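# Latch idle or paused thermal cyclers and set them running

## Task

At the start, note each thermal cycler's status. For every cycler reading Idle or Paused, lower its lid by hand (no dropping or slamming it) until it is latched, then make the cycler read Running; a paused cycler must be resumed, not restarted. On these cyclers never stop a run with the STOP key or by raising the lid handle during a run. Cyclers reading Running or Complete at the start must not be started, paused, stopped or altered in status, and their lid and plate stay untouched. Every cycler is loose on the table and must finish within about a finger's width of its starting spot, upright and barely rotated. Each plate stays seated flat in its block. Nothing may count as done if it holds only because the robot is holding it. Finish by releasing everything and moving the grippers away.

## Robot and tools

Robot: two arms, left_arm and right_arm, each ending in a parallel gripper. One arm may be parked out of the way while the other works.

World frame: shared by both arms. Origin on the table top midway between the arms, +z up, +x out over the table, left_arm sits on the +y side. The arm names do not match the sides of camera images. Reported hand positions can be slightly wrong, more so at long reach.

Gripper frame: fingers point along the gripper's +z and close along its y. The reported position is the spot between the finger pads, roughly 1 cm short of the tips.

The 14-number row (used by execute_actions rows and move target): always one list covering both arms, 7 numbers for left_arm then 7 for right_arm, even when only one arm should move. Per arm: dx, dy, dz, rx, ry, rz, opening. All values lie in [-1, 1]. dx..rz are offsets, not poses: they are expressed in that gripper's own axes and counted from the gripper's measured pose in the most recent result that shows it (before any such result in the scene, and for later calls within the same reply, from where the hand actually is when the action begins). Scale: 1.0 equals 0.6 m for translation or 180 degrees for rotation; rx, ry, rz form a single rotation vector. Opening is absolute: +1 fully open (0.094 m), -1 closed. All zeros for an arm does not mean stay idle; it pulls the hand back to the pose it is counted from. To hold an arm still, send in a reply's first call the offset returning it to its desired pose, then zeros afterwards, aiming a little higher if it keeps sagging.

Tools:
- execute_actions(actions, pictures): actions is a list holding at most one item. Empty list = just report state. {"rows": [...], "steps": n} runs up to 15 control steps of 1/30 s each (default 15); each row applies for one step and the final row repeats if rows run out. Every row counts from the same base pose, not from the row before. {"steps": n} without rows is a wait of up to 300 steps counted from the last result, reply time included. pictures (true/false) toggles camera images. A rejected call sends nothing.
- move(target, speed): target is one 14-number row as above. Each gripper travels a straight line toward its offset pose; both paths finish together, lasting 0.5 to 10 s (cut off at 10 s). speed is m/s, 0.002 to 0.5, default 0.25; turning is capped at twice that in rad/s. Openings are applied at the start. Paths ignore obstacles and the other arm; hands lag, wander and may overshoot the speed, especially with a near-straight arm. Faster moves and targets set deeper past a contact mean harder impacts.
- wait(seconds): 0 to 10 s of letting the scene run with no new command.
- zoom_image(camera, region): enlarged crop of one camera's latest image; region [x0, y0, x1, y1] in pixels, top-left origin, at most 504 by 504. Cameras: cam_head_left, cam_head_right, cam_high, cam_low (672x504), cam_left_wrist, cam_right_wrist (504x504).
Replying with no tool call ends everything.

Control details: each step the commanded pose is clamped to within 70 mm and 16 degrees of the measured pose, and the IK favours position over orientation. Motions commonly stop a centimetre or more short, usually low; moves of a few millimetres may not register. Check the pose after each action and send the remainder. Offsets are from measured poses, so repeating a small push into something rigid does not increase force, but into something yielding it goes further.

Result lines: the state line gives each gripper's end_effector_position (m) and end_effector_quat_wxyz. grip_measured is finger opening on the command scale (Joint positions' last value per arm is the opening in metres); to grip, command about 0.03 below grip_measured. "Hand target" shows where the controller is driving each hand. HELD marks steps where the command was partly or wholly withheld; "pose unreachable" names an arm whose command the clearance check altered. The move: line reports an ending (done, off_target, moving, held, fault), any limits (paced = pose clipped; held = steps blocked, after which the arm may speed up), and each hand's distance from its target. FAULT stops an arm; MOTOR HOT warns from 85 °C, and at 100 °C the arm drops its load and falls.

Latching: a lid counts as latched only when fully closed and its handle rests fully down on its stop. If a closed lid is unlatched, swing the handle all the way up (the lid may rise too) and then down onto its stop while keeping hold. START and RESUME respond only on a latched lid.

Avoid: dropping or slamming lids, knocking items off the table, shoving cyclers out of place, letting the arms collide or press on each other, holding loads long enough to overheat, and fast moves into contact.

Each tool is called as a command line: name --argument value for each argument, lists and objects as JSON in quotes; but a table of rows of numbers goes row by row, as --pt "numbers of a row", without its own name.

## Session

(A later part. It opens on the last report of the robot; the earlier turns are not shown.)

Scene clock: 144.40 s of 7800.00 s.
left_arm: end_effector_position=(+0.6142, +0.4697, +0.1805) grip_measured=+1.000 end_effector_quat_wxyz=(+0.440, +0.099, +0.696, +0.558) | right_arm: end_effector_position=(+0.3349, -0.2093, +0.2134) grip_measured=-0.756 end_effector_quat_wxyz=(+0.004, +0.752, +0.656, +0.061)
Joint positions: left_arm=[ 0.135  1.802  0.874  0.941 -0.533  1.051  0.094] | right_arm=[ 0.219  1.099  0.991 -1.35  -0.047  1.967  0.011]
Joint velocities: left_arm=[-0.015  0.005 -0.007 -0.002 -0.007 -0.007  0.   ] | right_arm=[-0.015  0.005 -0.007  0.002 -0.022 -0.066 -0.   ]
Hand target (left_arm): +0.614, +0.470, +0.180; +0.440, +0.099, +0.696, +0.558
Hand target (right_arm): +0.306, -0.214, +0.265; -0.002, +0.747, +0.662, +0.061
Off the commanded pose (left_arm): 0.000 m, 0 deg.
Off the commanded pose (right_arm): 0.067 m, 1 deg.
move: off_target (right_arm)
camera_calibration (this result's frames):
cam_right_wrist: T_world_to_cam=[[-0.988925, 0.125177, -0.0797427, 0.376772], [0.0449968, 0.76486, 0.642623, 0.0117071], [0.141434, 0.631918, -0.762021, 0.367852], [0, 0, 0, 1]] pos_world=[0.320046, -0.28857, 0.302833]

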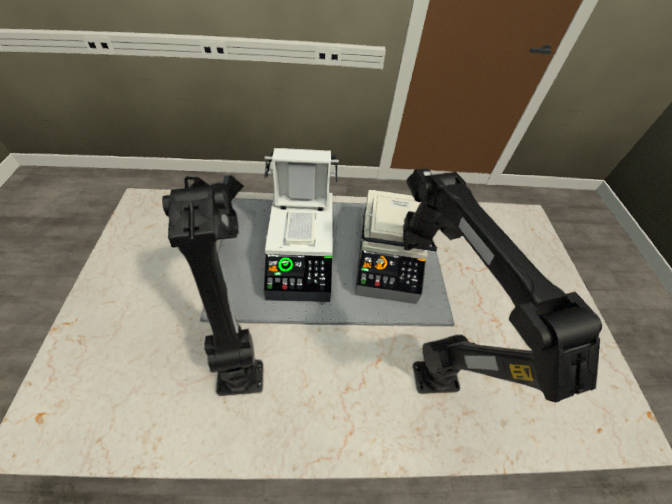

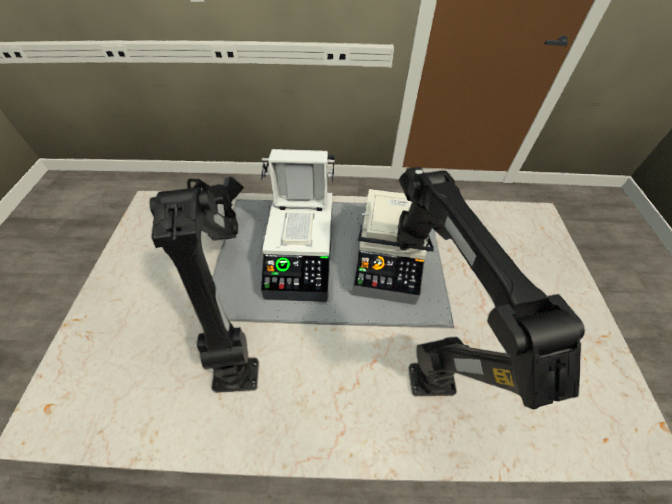

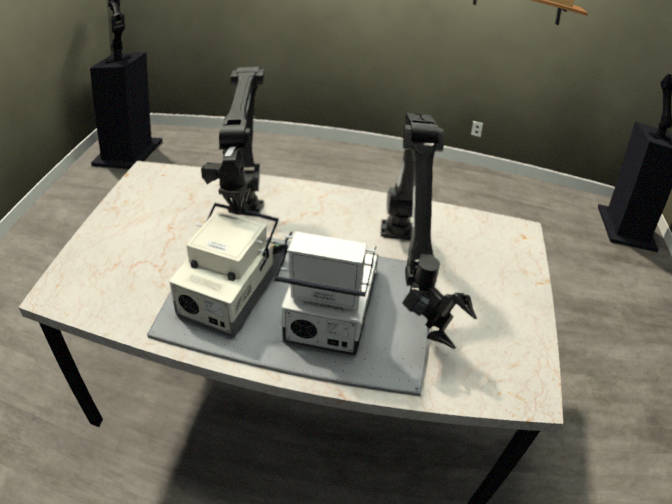

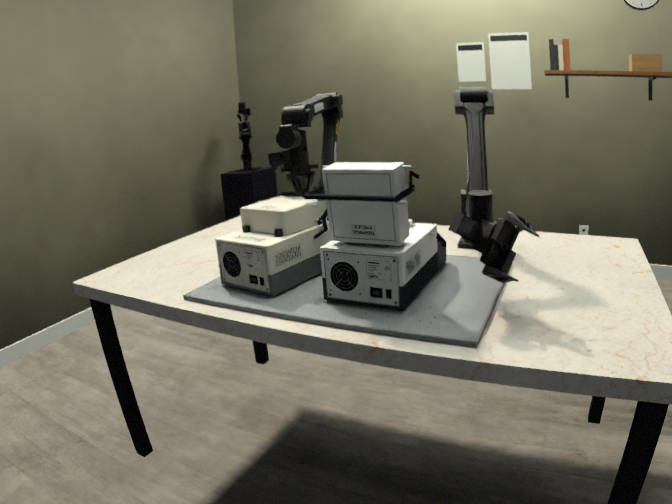

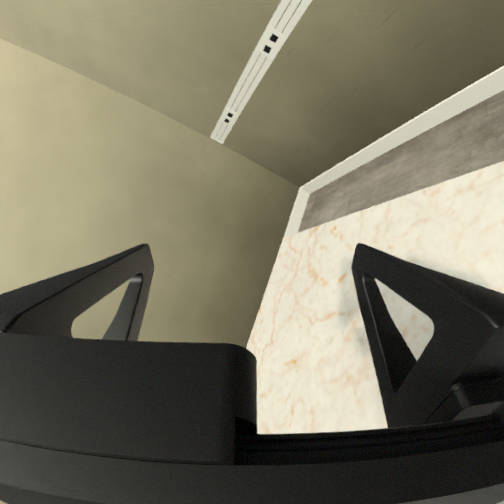

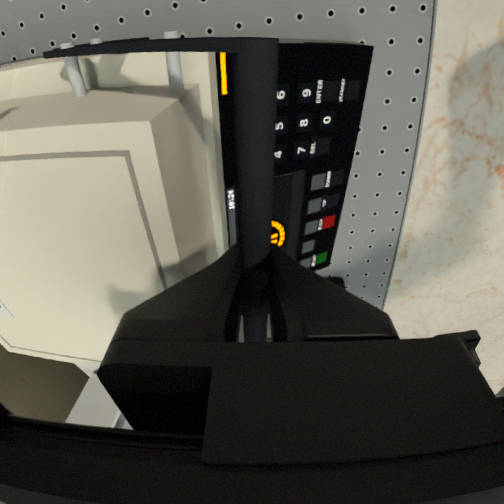

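move --target '[0,0,0,0,0,0,1,0,-0.03,0.1,0,0,0,-0.765]' --speed 0.04

move --target '[0,0,0,0,0,0,1,0,0,0,0,0,0,-0.3]'

move --target '[0,0,0,0,0,0,1,0,-0.02,-0.15,0.04,0,0,-0.3]' --speed 0.1

zoom_image --camera "cam_right_wrist" --region '[150, 30, 450, 330]'

Scene clock: 152.47 s of 7800.00 s.
left_arm: end_effector_position=(+0.6142, +0.4697, +0.1805) grip_measured=+1.000 end_effector_quat_wxyz=(+0.440, +0.099, +0.696, +0.558) | right_arm: end_effector_position=(+0.3255, -0.2077, +0.1831) grip_measured=-0.752 end_effector_quat_wxyz=(+0.018, +0.751, +0.656, +0.080)
Joint positions: left_arm=[ 0.135  1.802  0.874  0.941 -0.533  1.051  0.094] | right_arm=[ 0.237  1.056  0.877 -1.233 -0.036  1.983  0.012]
Joint velocities: left_arm=[-0.024 -0.024  0.007  0.002 -0.007  0.081  0.   ] | right_arm=[-0.005 -0.015  0.002 -0.002 -0.007 -0.022 -0.001]
Hand target (left_arm): +0.614, +0.470, +0.180; +0.440, +0.099, +0.696, +0.558
Hand target (right_arm): +0.321, -0.203, +0.154; +0.004, +0.752, +0.656, +0.060
Off the commanded pose (left_arm): 0.000 m, 0 deg.
Off the commanded pose (right_arm): 0.031 m, 3 deg.
After step 90, 3.27 s passed at rest.
move: off_target (right_arm)
camera_calibration (this result's frames):
cam_right_wrist: T_world_to_cam=[[-0.984269, 0.124958, -0.1249, 0.371536], [0.0146015, 0.762058, 0.647345, 0.0387719], [0.176071, 0.635338, -0.751894, 0.332614], [0, 0, 0, 1]] pos_world=[0.306561, -0.287295, 0.271397]

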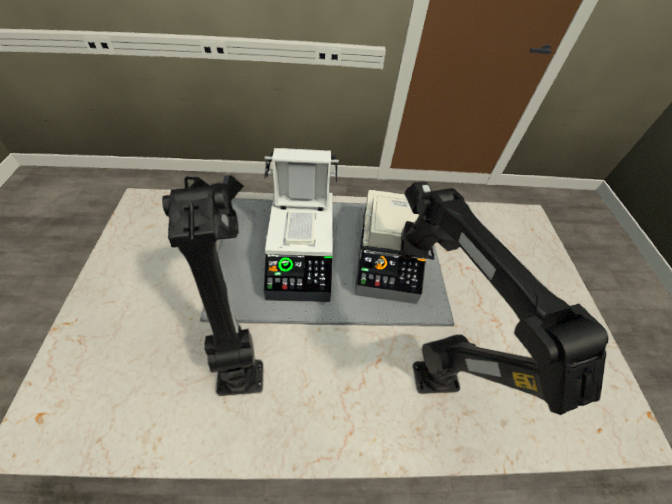

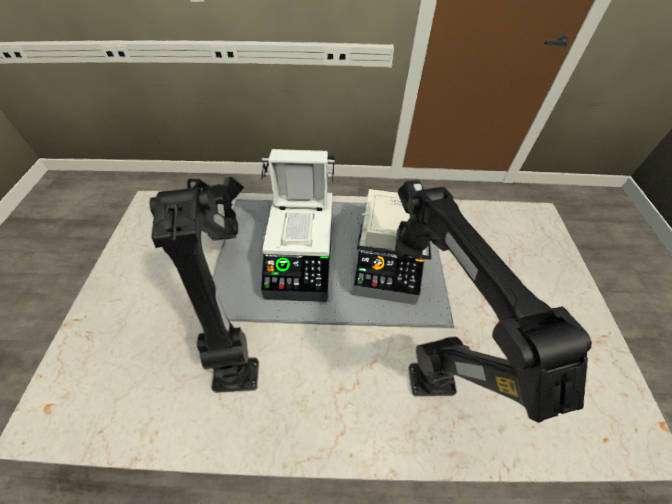

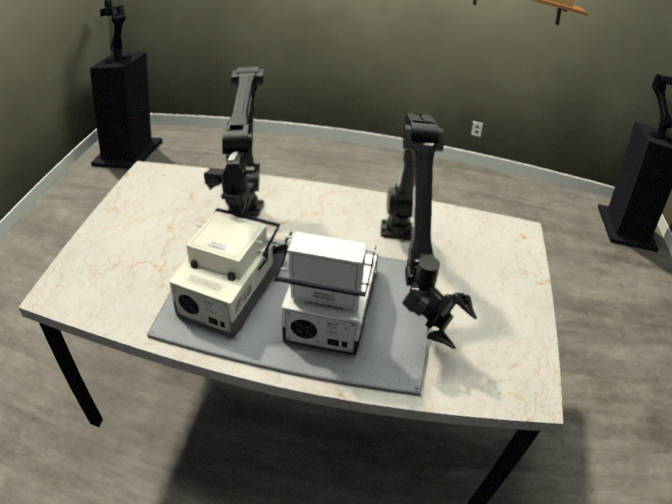

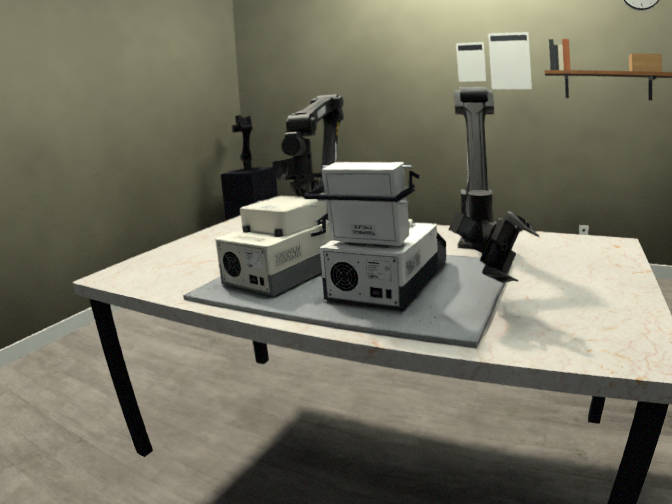

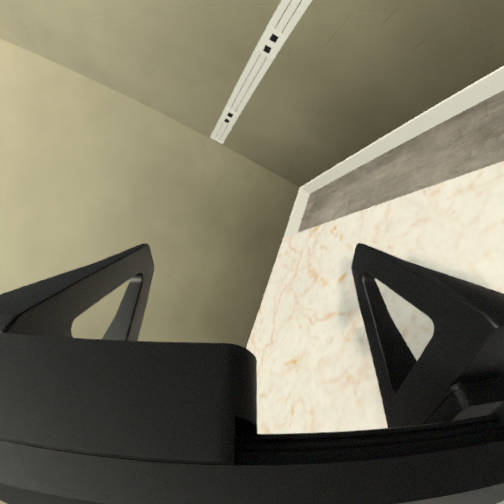

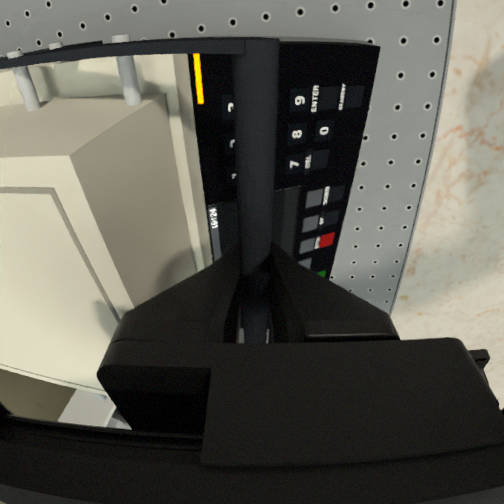

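Scene clock: 152.97 s of 7800.00 s.
left_arm: end_effector_position=(+0.6142, +0.4697, +0.1805) grip_measured=+1.000 end_effector_quat_wxyz=(+0.440, +0.099, +0.696, +0.558) | right_arm: end_effector_position=(+0.3247, -0.2079, +0.1828) grip_measured=-0.302 end_effector_quat_wxyz=(+0.018, +0.751, +0.656, +0.080)
Joint positions: left_arm=[ 0.135  1.802  0.874  0.941 -0.533  1.051  0.094] | right_arm=[ 0.237  1.053  0.875 -1.233 -0.036  1.983  0.033]
Joint velocities: left_arm=[-0.005 -0.015  0.002 -0.002  0.022 -0.066  0.   ] | right_arm=[-0.005 -0.005  0.017 -0.002 -0.007  0.051 -0.001]
Hand target (left_arm): +0.614, +0.470, +0.180; +0.440, +0.099, +0.696, +0.558
Hand target (right_arm): +0.326, -0.208, +0.183; +0.017, +0.751, +0.656, +0.080
Off the commanded pose (left_arm): 0.000 m, 0 deg.
Off the commanded pose (right_arm): 0.001 m, 0 deg.
move: done
camera_calibration (this result's frames):
cam_right_wrist: T_world_to_cam=[[-0.984269, 0.124958, -0.1249, 0.37074], [0.0146015, 0.762058, 0.647345, 0.0391449], [0.176071, 0.635338, -0.751894, 0.332678], [0, 0, 0, 1]] pos_world=[0.305762, -0.28752, 0.271104]

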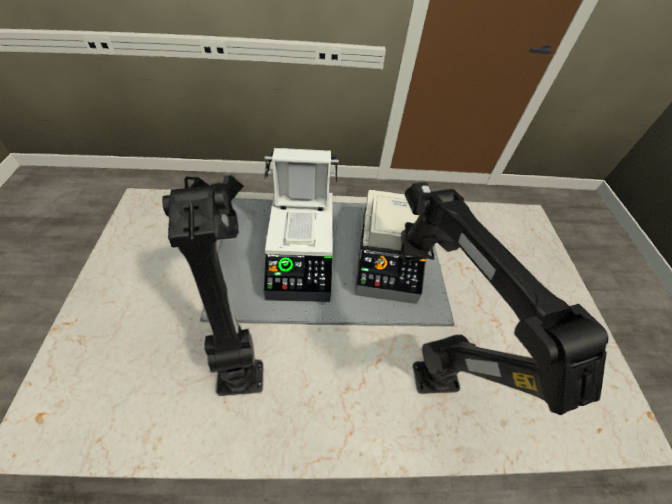

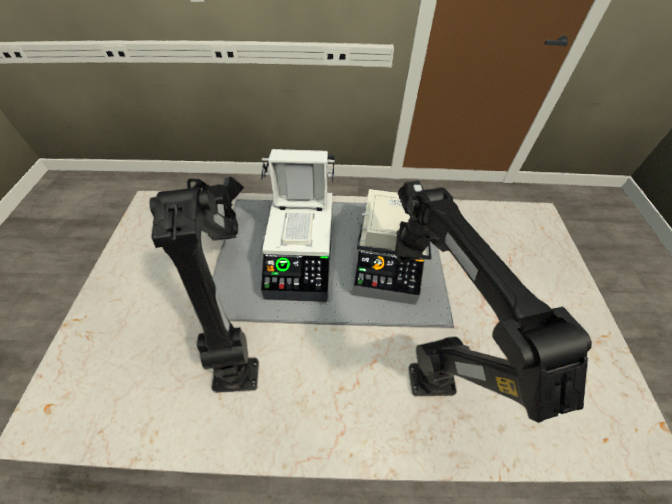

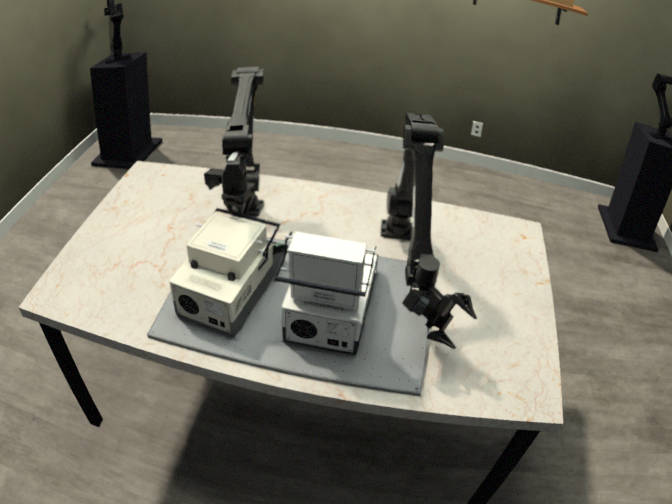

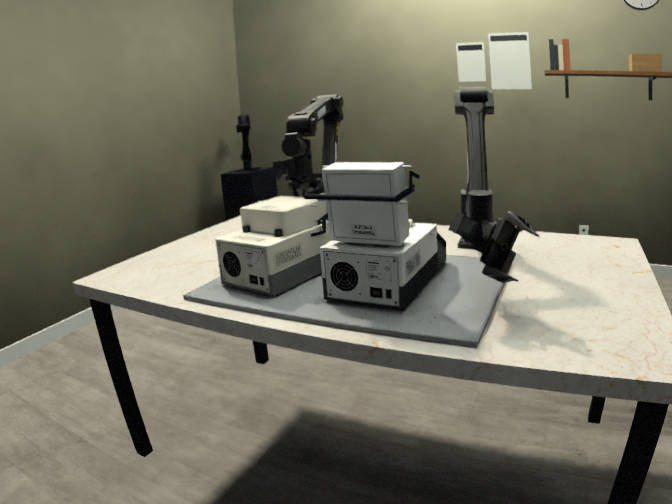

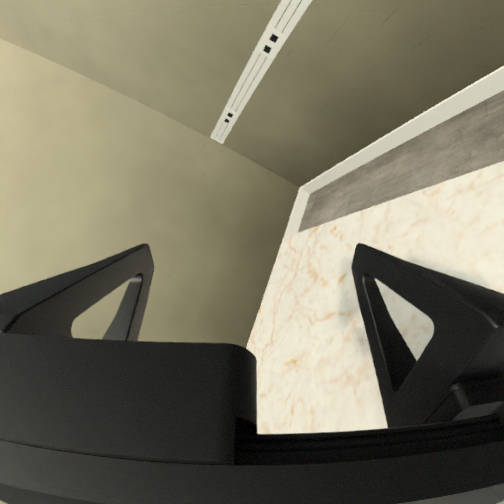

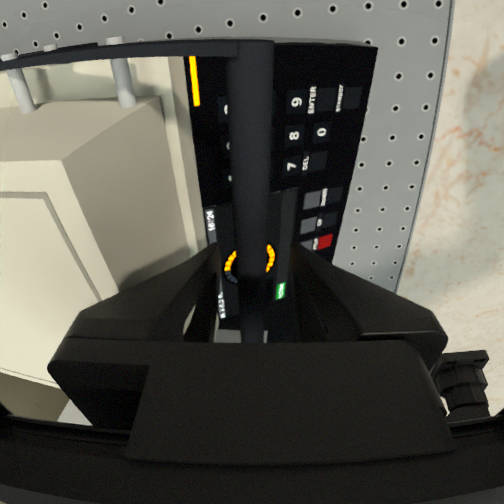

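Scene clock: 154.23 s of 7800.00 s.
left_arm: end_effector_position=(+0.6142, +0.4697, +0.1805) grip_measured=+1.000 end_effector_quat_wxyz=(+0.440, +0.099, +0.696, +0.558) | right_arm: end_effector_position=(+0.2933, -0.2148, +0.2512) grip_measured=-0.301 end_effector_quat_wxyz=(-0.034, +0.753, +0.657, +0.023)
Joint positions: left_arm=[ 0.135  1.802  0.874  0.941 -0.533  1.051  0.094] | right_arm=[ 0.216  1.047  1.058 -1.57  -0.082  1.96   0.033]
Joint velocities: left_arm=[ 0.005  0.015 -0.022 -0.002  0.037  0.007  0.   ] | right_arm=[ 0.015 -0.005 -0.007 -0.051 -0.037 -0.066 -0.001]
Hand target (left_arm): +0.614, +0.470, +0.180; +0.440, +0.099, +0.696, +0.558
Hand target (right_arm): +0.300, -0.215, +0.270; -0.029, +0.750, +0.660, +0.038
Off the commanded pose (left_arm): 0.000 m, 0 deg.
Off the commanded pose (right_arm): 0.020 m, 2 deg.
move: off_target (right_arm)
camera_calibration (this result's frames):
cam_right_wrist: T_world_to_cam=[[-0.992426, 0.119839, 0.0270075, 0.312317], [0.109197, 0.759872, 0.640835, -0.0259444], [0.0562749, 0.638931, -0.767203, 0.433799], [0, 0, 0, 1]] pos_world=[0.288372, -0.294881, 0.341003]

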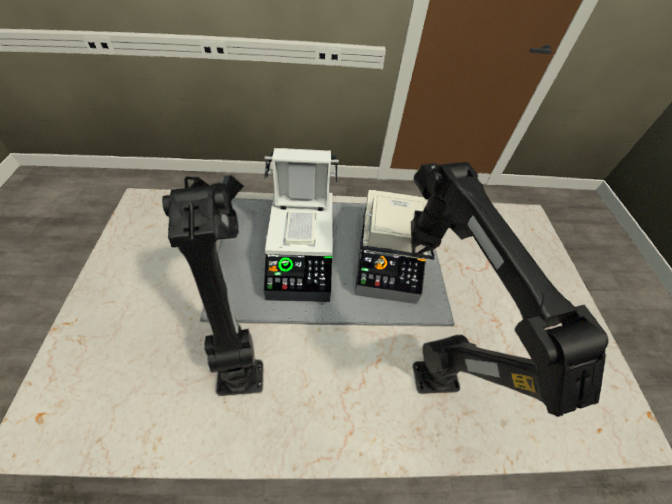

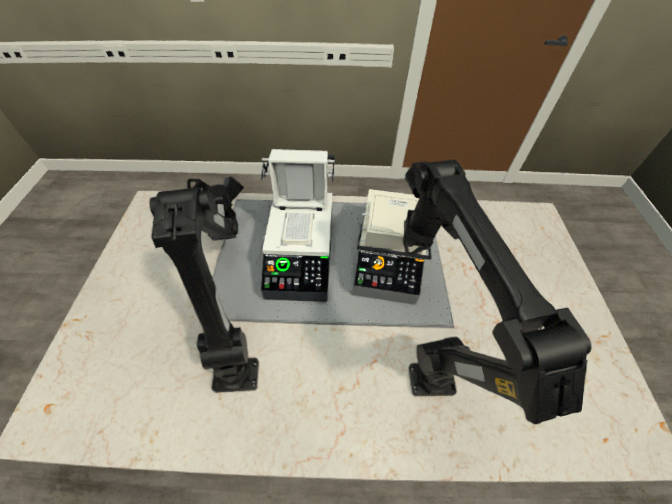

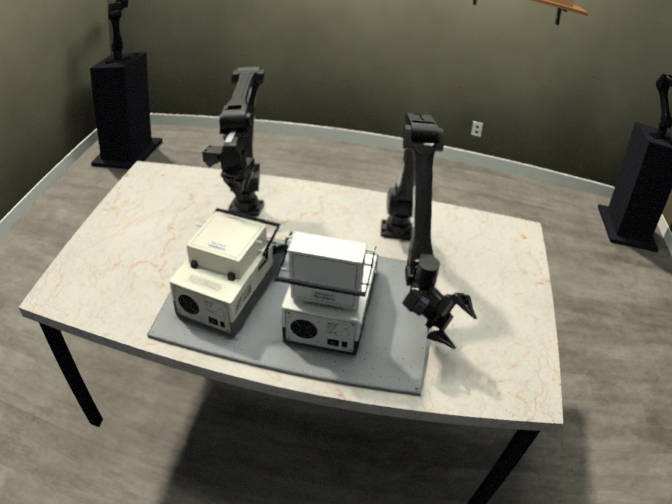

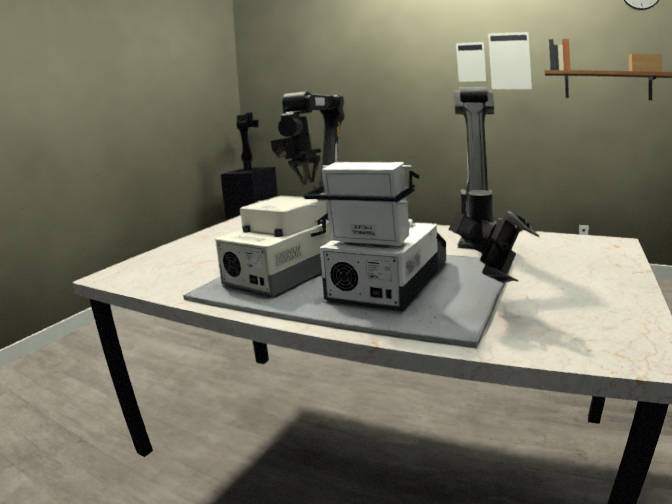

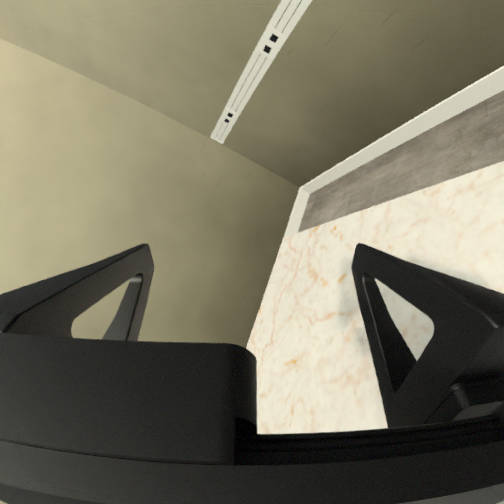

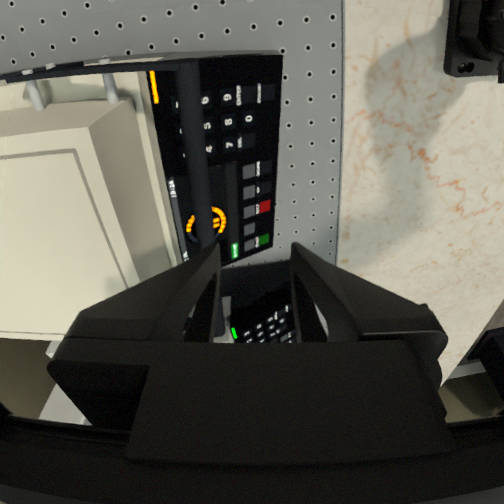

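Region (150, 30, 450, 330) of cam_right_wrist's 504x504 image, scaled by 1.680, with more detail than that image has.

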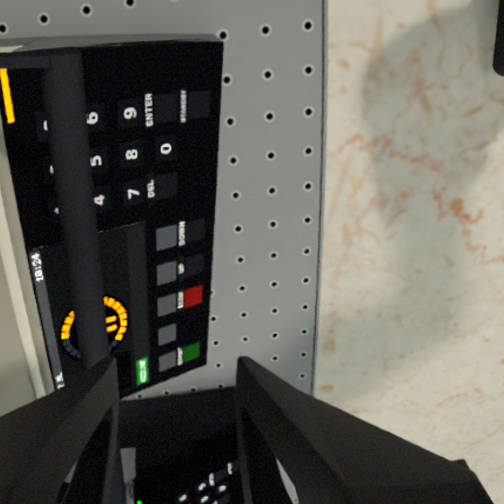

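move --target '[0,0,0,0,0,0,1,0.178,-0.03,0.13,-0.12,0,0,-1]' --speed 0.1

Scene clock: 168.97 s of 7800.00 s.
left_arm: end_effector_position=(+0.6142, +0.4697, +0.1805) grip_measured=+1.000 end_effector_quat_wxyz=(+0.440, +0.099, +0.696, +0.558) | right_arm: end_effector_position=(+0.2878, -0.1032, +0.1838) grip_measured=-0.977 end_effector_quat_wxyz=(+0.048, +0.647, +0.746, +0.149)
Joint positions: left_arm=[ 0.135  1.802  0.874  0.941 -0.533  1.051  0.094] | right_arm=[ 0.628  0.991  0.815 -1.082  0.038  2.089  0.001]
Joint velocities: left_arm=[-0.015 -0.005 -0.017  0.007 -0.022  0.007  0.   ] | right_arm=[-0.005 -0.005 -0.017  0.007 -0.022 -0.066  0.   ]
Hand target (left_arm): +0.614, +0.470, +0.180; +0.440, +0.099, +0.696, +0.558
Hand target (right_arm): +0.290, -0.100, +0.185; +0.050, +0.650, +0.741, +0.161
Off the commanded pose (left_arm): 0.000 m, 0 deg.
Off the commanded pose (right_arm): 0.003 m, 18 deg; orientation clipped at the last step of the last action.
joint sent to its limit (right arm) — the command would take joint 6 (wrist roll) past its upper limit, so that joint was sent only as far as its limit.
After step 90, 9.53 s passed at rest.
move: off_target (right_arm); limits=paced
camera_calibration (this result's frames):
cam_right_wrist: T_world_to_cam=[[-0.950932, -0.132088, -0.279789, 0.313796], [-0.288238, 0.706894, 0.645925, 0.0410109], [0.112462, 0.694876, -0.710281, 0.290235], [0, 0, 0, 1]] pos_world=[0.277579, -0.189219, 0.267455]

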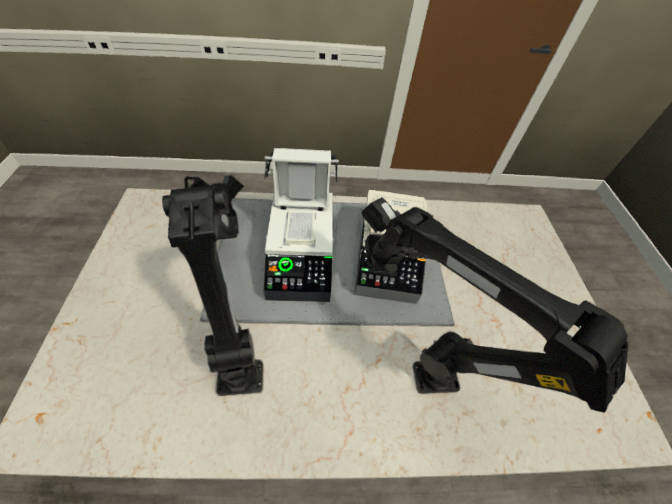

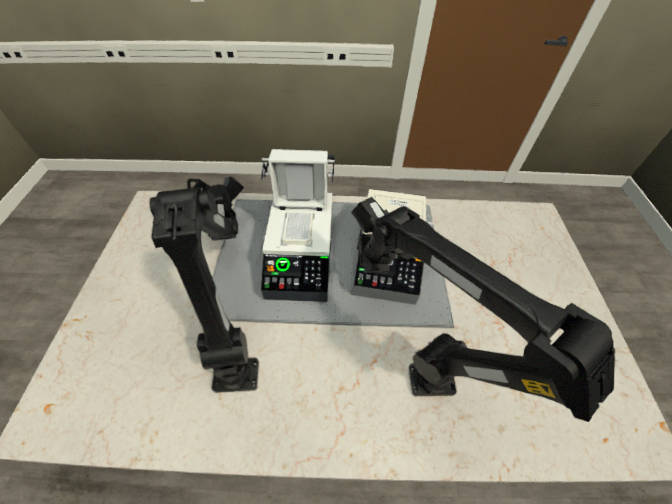

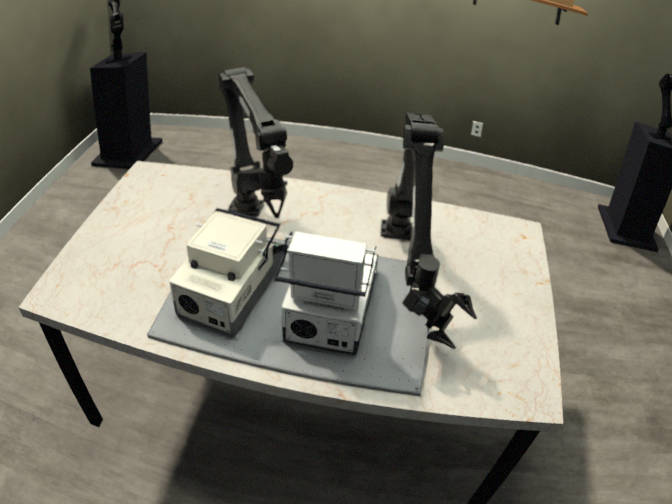

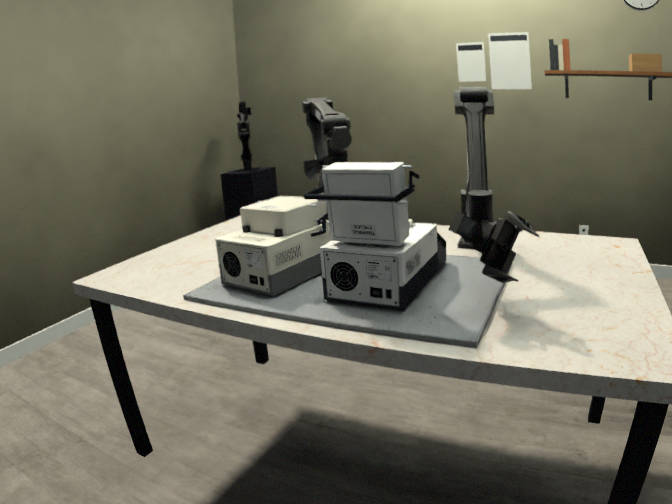

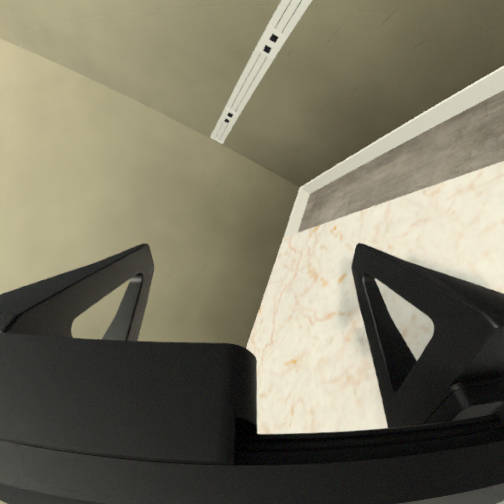

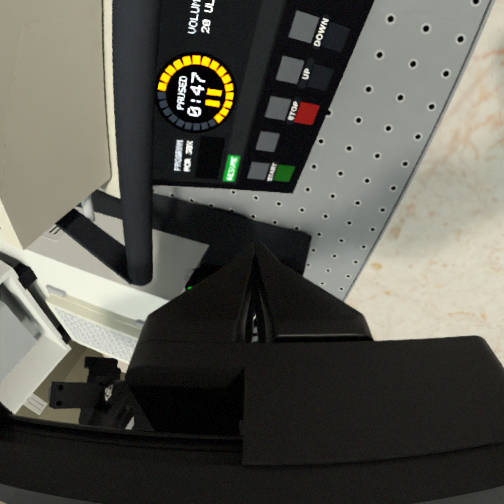

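move --target '[0,0,0,0,0,0,1,-0.025,-0.005,0.055,0,0,0,-1]' --speed 0.05

Scene clock: 180.13 s of 7800.00 s.
left_arm: end_effector_position=(+0.6142, +0.4697, +0.1805) grip_measured=+1.000 end_effector_quat_wxyz=(+0.440, +0.099, +0.696, +0.558) | right_arm: end_effector_position=(+0.2911, -0.1136, +0.1526) grip_measured=-0.977 end_effector_quat_wxyz=(+0.047, +0.651, +0.743, +0.145)
Joint positions: left_arm=[ 0.135  1.802  0.874  0.941 -0.533  1.051  0.094] | right_arm=[ 0.591  1.008  0.743 -1.002  0.028  2.063  0.001]
Joint velocities: left_arm=[-0.005 -0.024 -0.017  0.012  0.022  0.051  0.   ] | right_arm=[-0.024 -0.005 -0.007 -0.002  0.051 -0.022 -0.001]
Hand target (left_arm): +0.614, +0.470, +0.180; +0.440, +0.099, +0.696, +0.558
Hand target (right_arm): +0.296, -0.113, +0.150; +0.048, +0.648, +0.746, +0.149
Off the commanded pose (left_arm): 0.000 m, 0 deg.
Off the commanded pose (right_arm): 0.006 m, 1 deg.
After step 90, 7.13 s passed at rest.
move: done
camera_calibration (this result's frames):
cam_right_wrist: T_world_to_cam=[[-0.954341, -0.124811, -0.271396, 0.307414], [-0.276597, 0.712334, 0.645038, 0.0668218], [0.112816, 0.690654, -0.714332, 0.274968], [0, 0, 0, 1]] pos_world=[0.28084, -0.199138, 0.236747]

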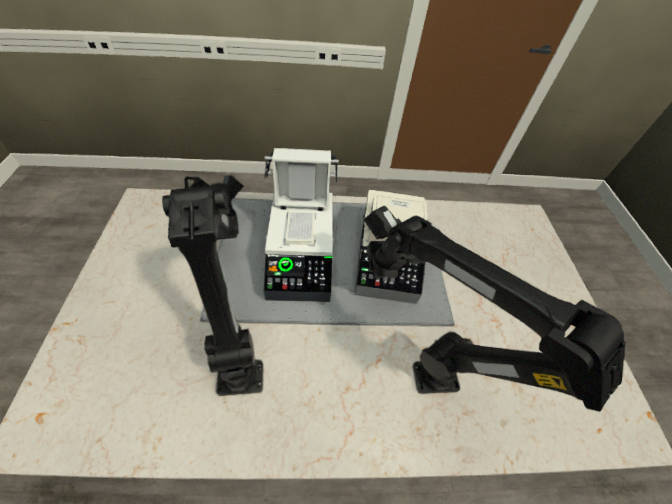

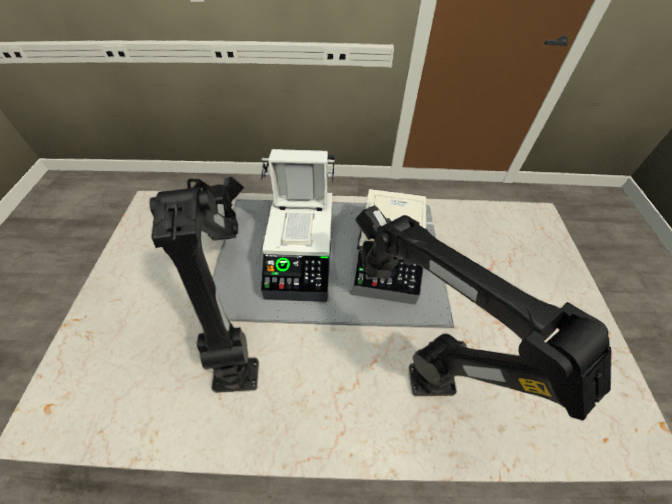

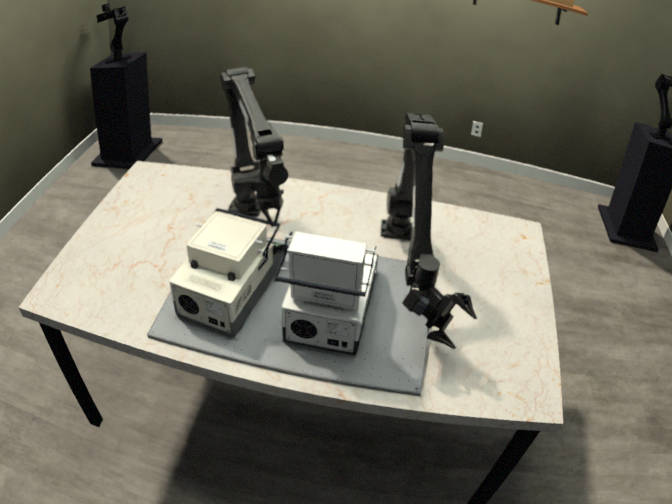

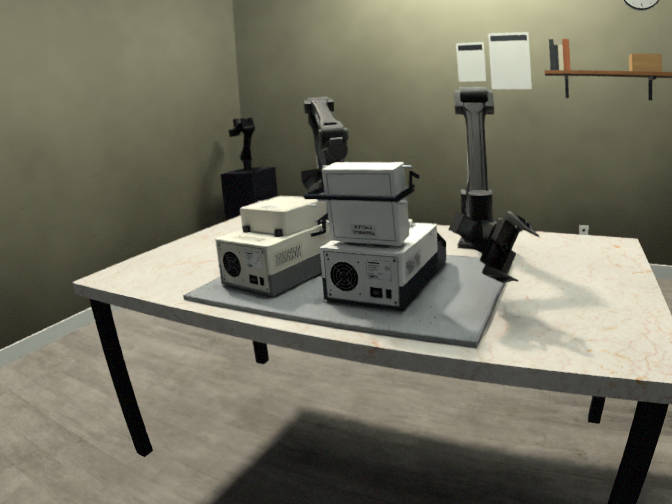

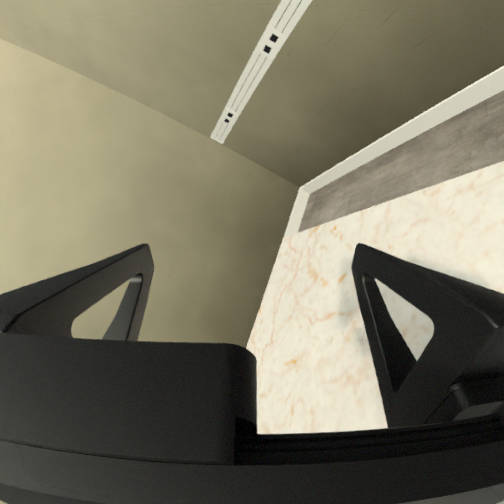

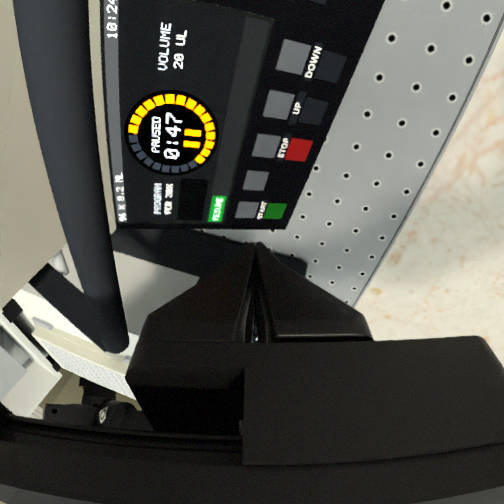

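move --target '[0,0,0,0,0,0,1,0.004,0.008,0.06,0,0,0,-1]' --speed 0.02

Scene clock: 189.63 s of 7800.00 s.
left_arm: end_effector_position=(+0.6142, +0.4697, +0.1805) grip_measured=+1.000 end_effector_quat_wxyz=(+0.440, +0.099, +0.696, +0.558) | right_arm: end_effector_position=(+0.3012, -0.1063, +0.1241) grip_measured=-0.977 end_effector_quat_wxyz=(+0.047, +0.651, +0.744, +0.141)
Joint positions: left_arm=[ 0.135  1.802  0.874  0.941 -0.533  1.051  0.094] | right_arm=[ 0.591  1.081  0.712 -0.905  0.028  2.062  0.001]
Joint velocities: left_arm=[ 0.005 -0.005  0.007  0.017 -0.007  0.051  0.   ] | right_arm=[-0.015 -0.005  0.002  0.002  0.022 -0.037 -0.   ]
Hand target (left_arm): +0.614, +0.470, +0.180; +0.440, +0.099, +0.696, +0.558
Hand target (right_arm): +0.304, -0.105, +0.120; +0.047, +0.651, +0.743, +0.144
Off the commanded pose (left_arm): 0.000 m, 0 deg.
Off the commanded pose (right_arm): 0.006 m, 0 deg.
After step 90, 4.43 s passed at rest.
move: done
camera_calibration (this result's frames):
cam_right_wrist: T_world_to_cam=[[-0.955649, -0.127017, -0.265711, 0.309598], [-0.27391, 0.714821, 0.643431, 0.0824892], [0.108209, 0.687675, -0.717909, 0.249911], [0, 0, 0, 1]] pos_world=[0.291419, -0.191498, 0.208601]

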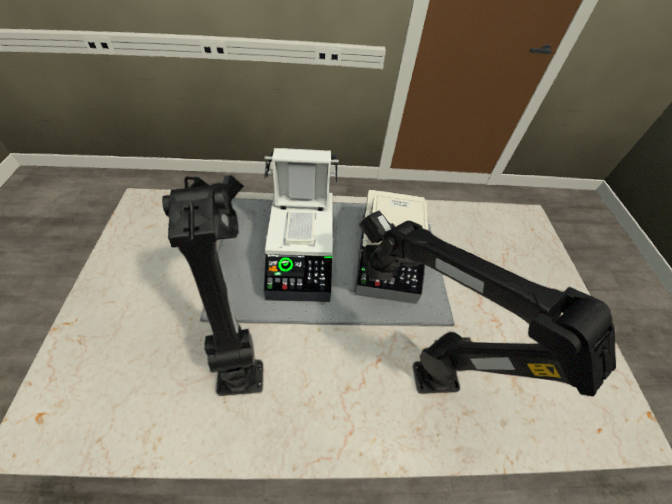

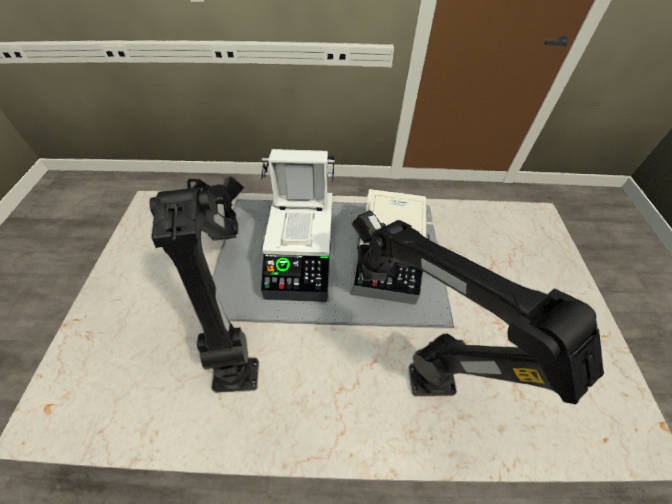

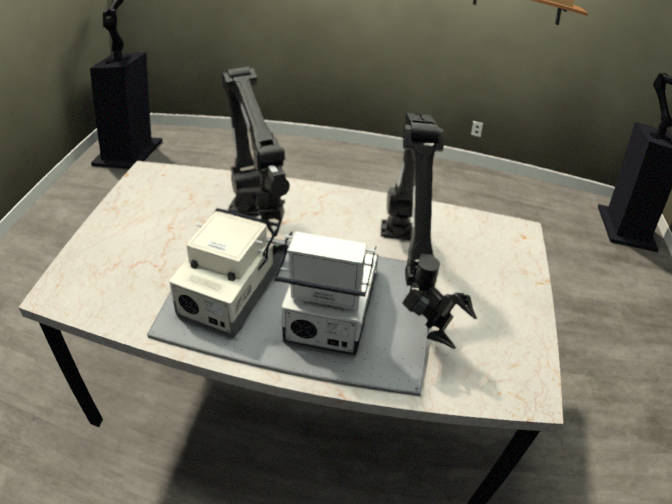

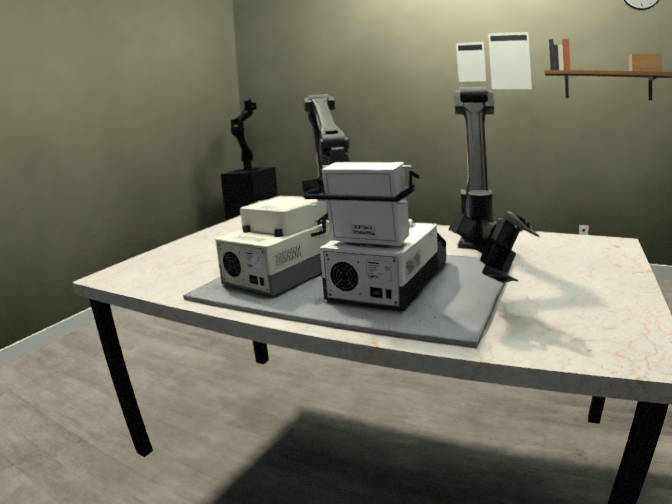

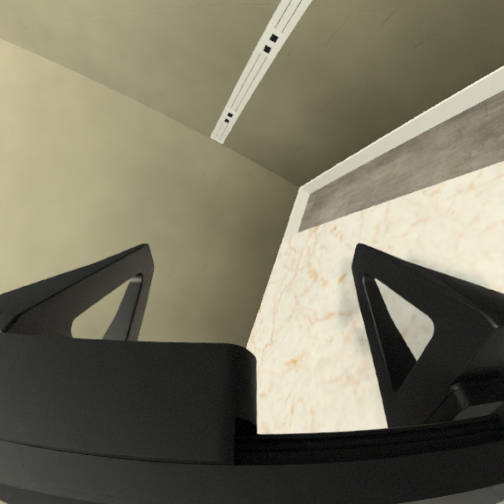

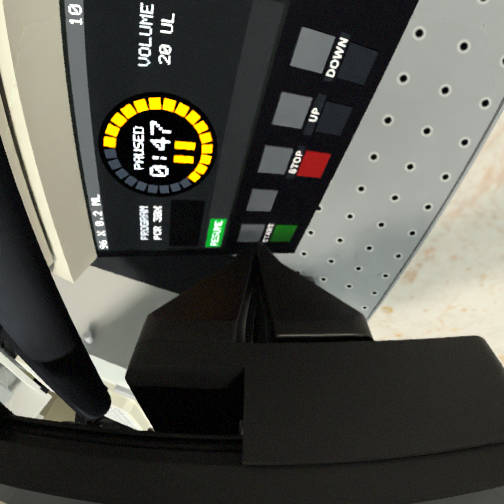

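move --target '[0,0,0,0,0,0,1,0.008,0.005,0.05,0,0,0,-1]' --speed 0.02

Scene clock: 195.20 s of 7800.00 s.
left_arm: end_effector_position=(+0.6142, +0.4697, +0.1805) grip_measured=+1.000 end_effector_quat_wxyz=(+0.440, +0.099, +0.696, +0.558) | right_arm: end_effector_position=(+0.3093, -0.1006, +0.1132) grip_measured=-0.977 end_effector_quat_wxyz=(+0.050, +0.650, +0.744, +0.148)
Joint positions: left_arm=[ 0.135  1.802  0.874  0.941 -0.533  1.051  0.094] | right_arm=[ 0.593  1.117  0.703 -0.846  0.032  2.062  0.001]
Joint velocities: left_arm=[-0.005  0.015 -0.017 -0.002  0.037  0.022  0.   ] | right_arm=[-0.015  0.015 -0.012  0.022 -0.007 -0.051 -0.   ]
Hand target (left_arm): +0.614, +0.470, +0.180; +0.440, +0.099, +0.696, +0.558
Hand target (right_arm): +0.310, -0.097, +0.098; +0.047, +0.651, +0.744, +0.142
Off the commanded pose (left_arm): 0.000 m, 0 deg.
Off the commanded pose (right_arm): 0.017 m, 1 deg.
After step 90, 0.80 s passed at rest.
move: off_target (right_arm)
camera_calibration (this result's frames):
cam_right_wrist: T_world_to_cam=[[-0.951768, -0.126225, -0.279651, 0.31569], [-0.283284, 0.711602, 0.642941, 0.0902117], [0.117845, 0.691151, -0.713037, 0.234118], [0, 0, 0, 1]] pos_world=[0.29843, -0.186158, 0.197217]

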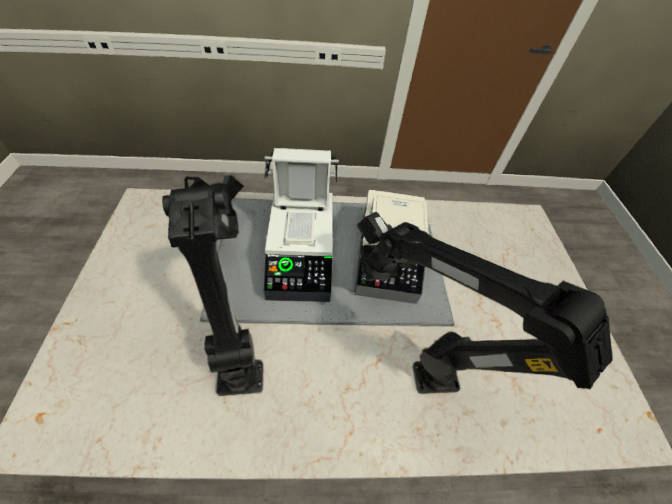

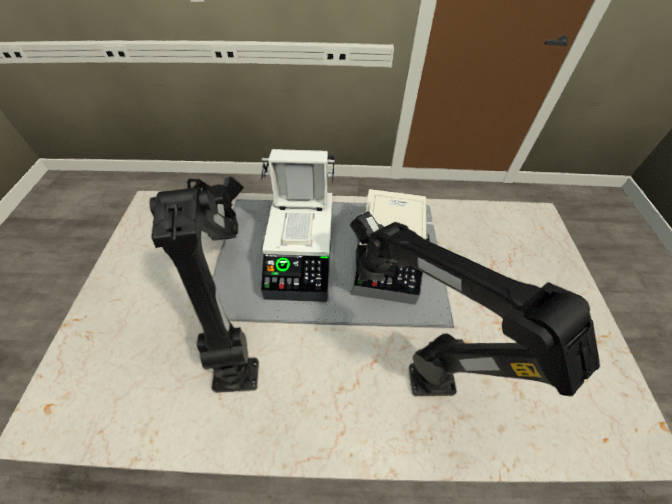

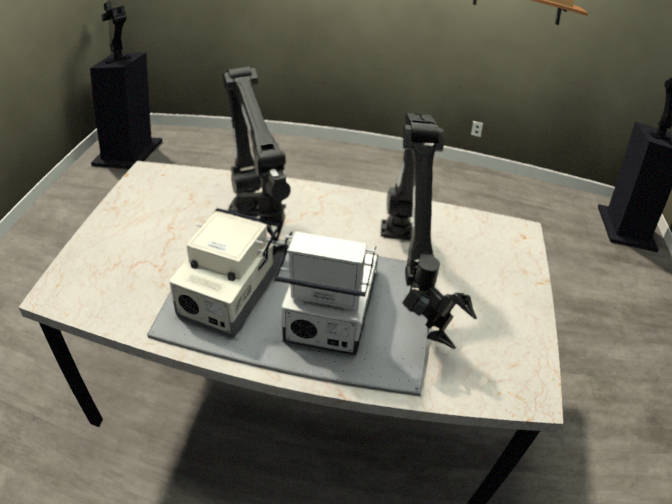

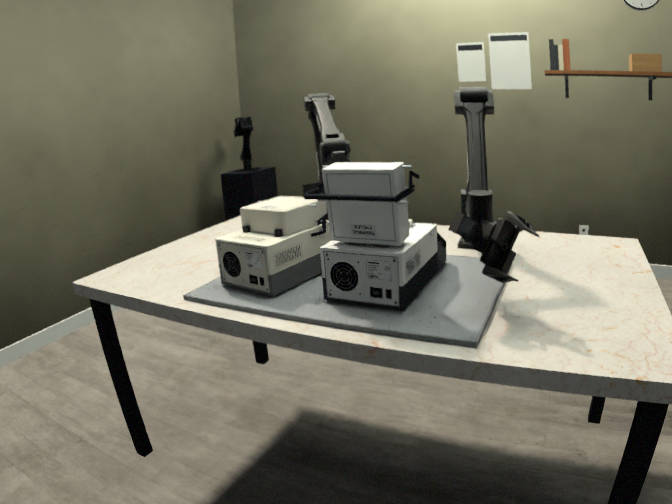

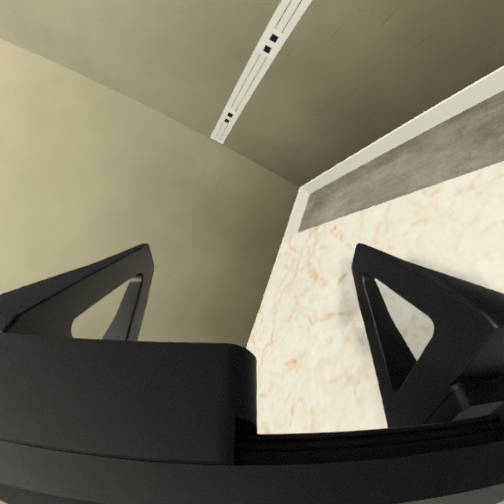

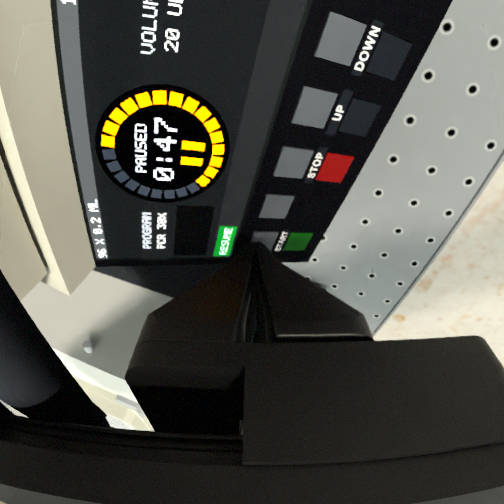

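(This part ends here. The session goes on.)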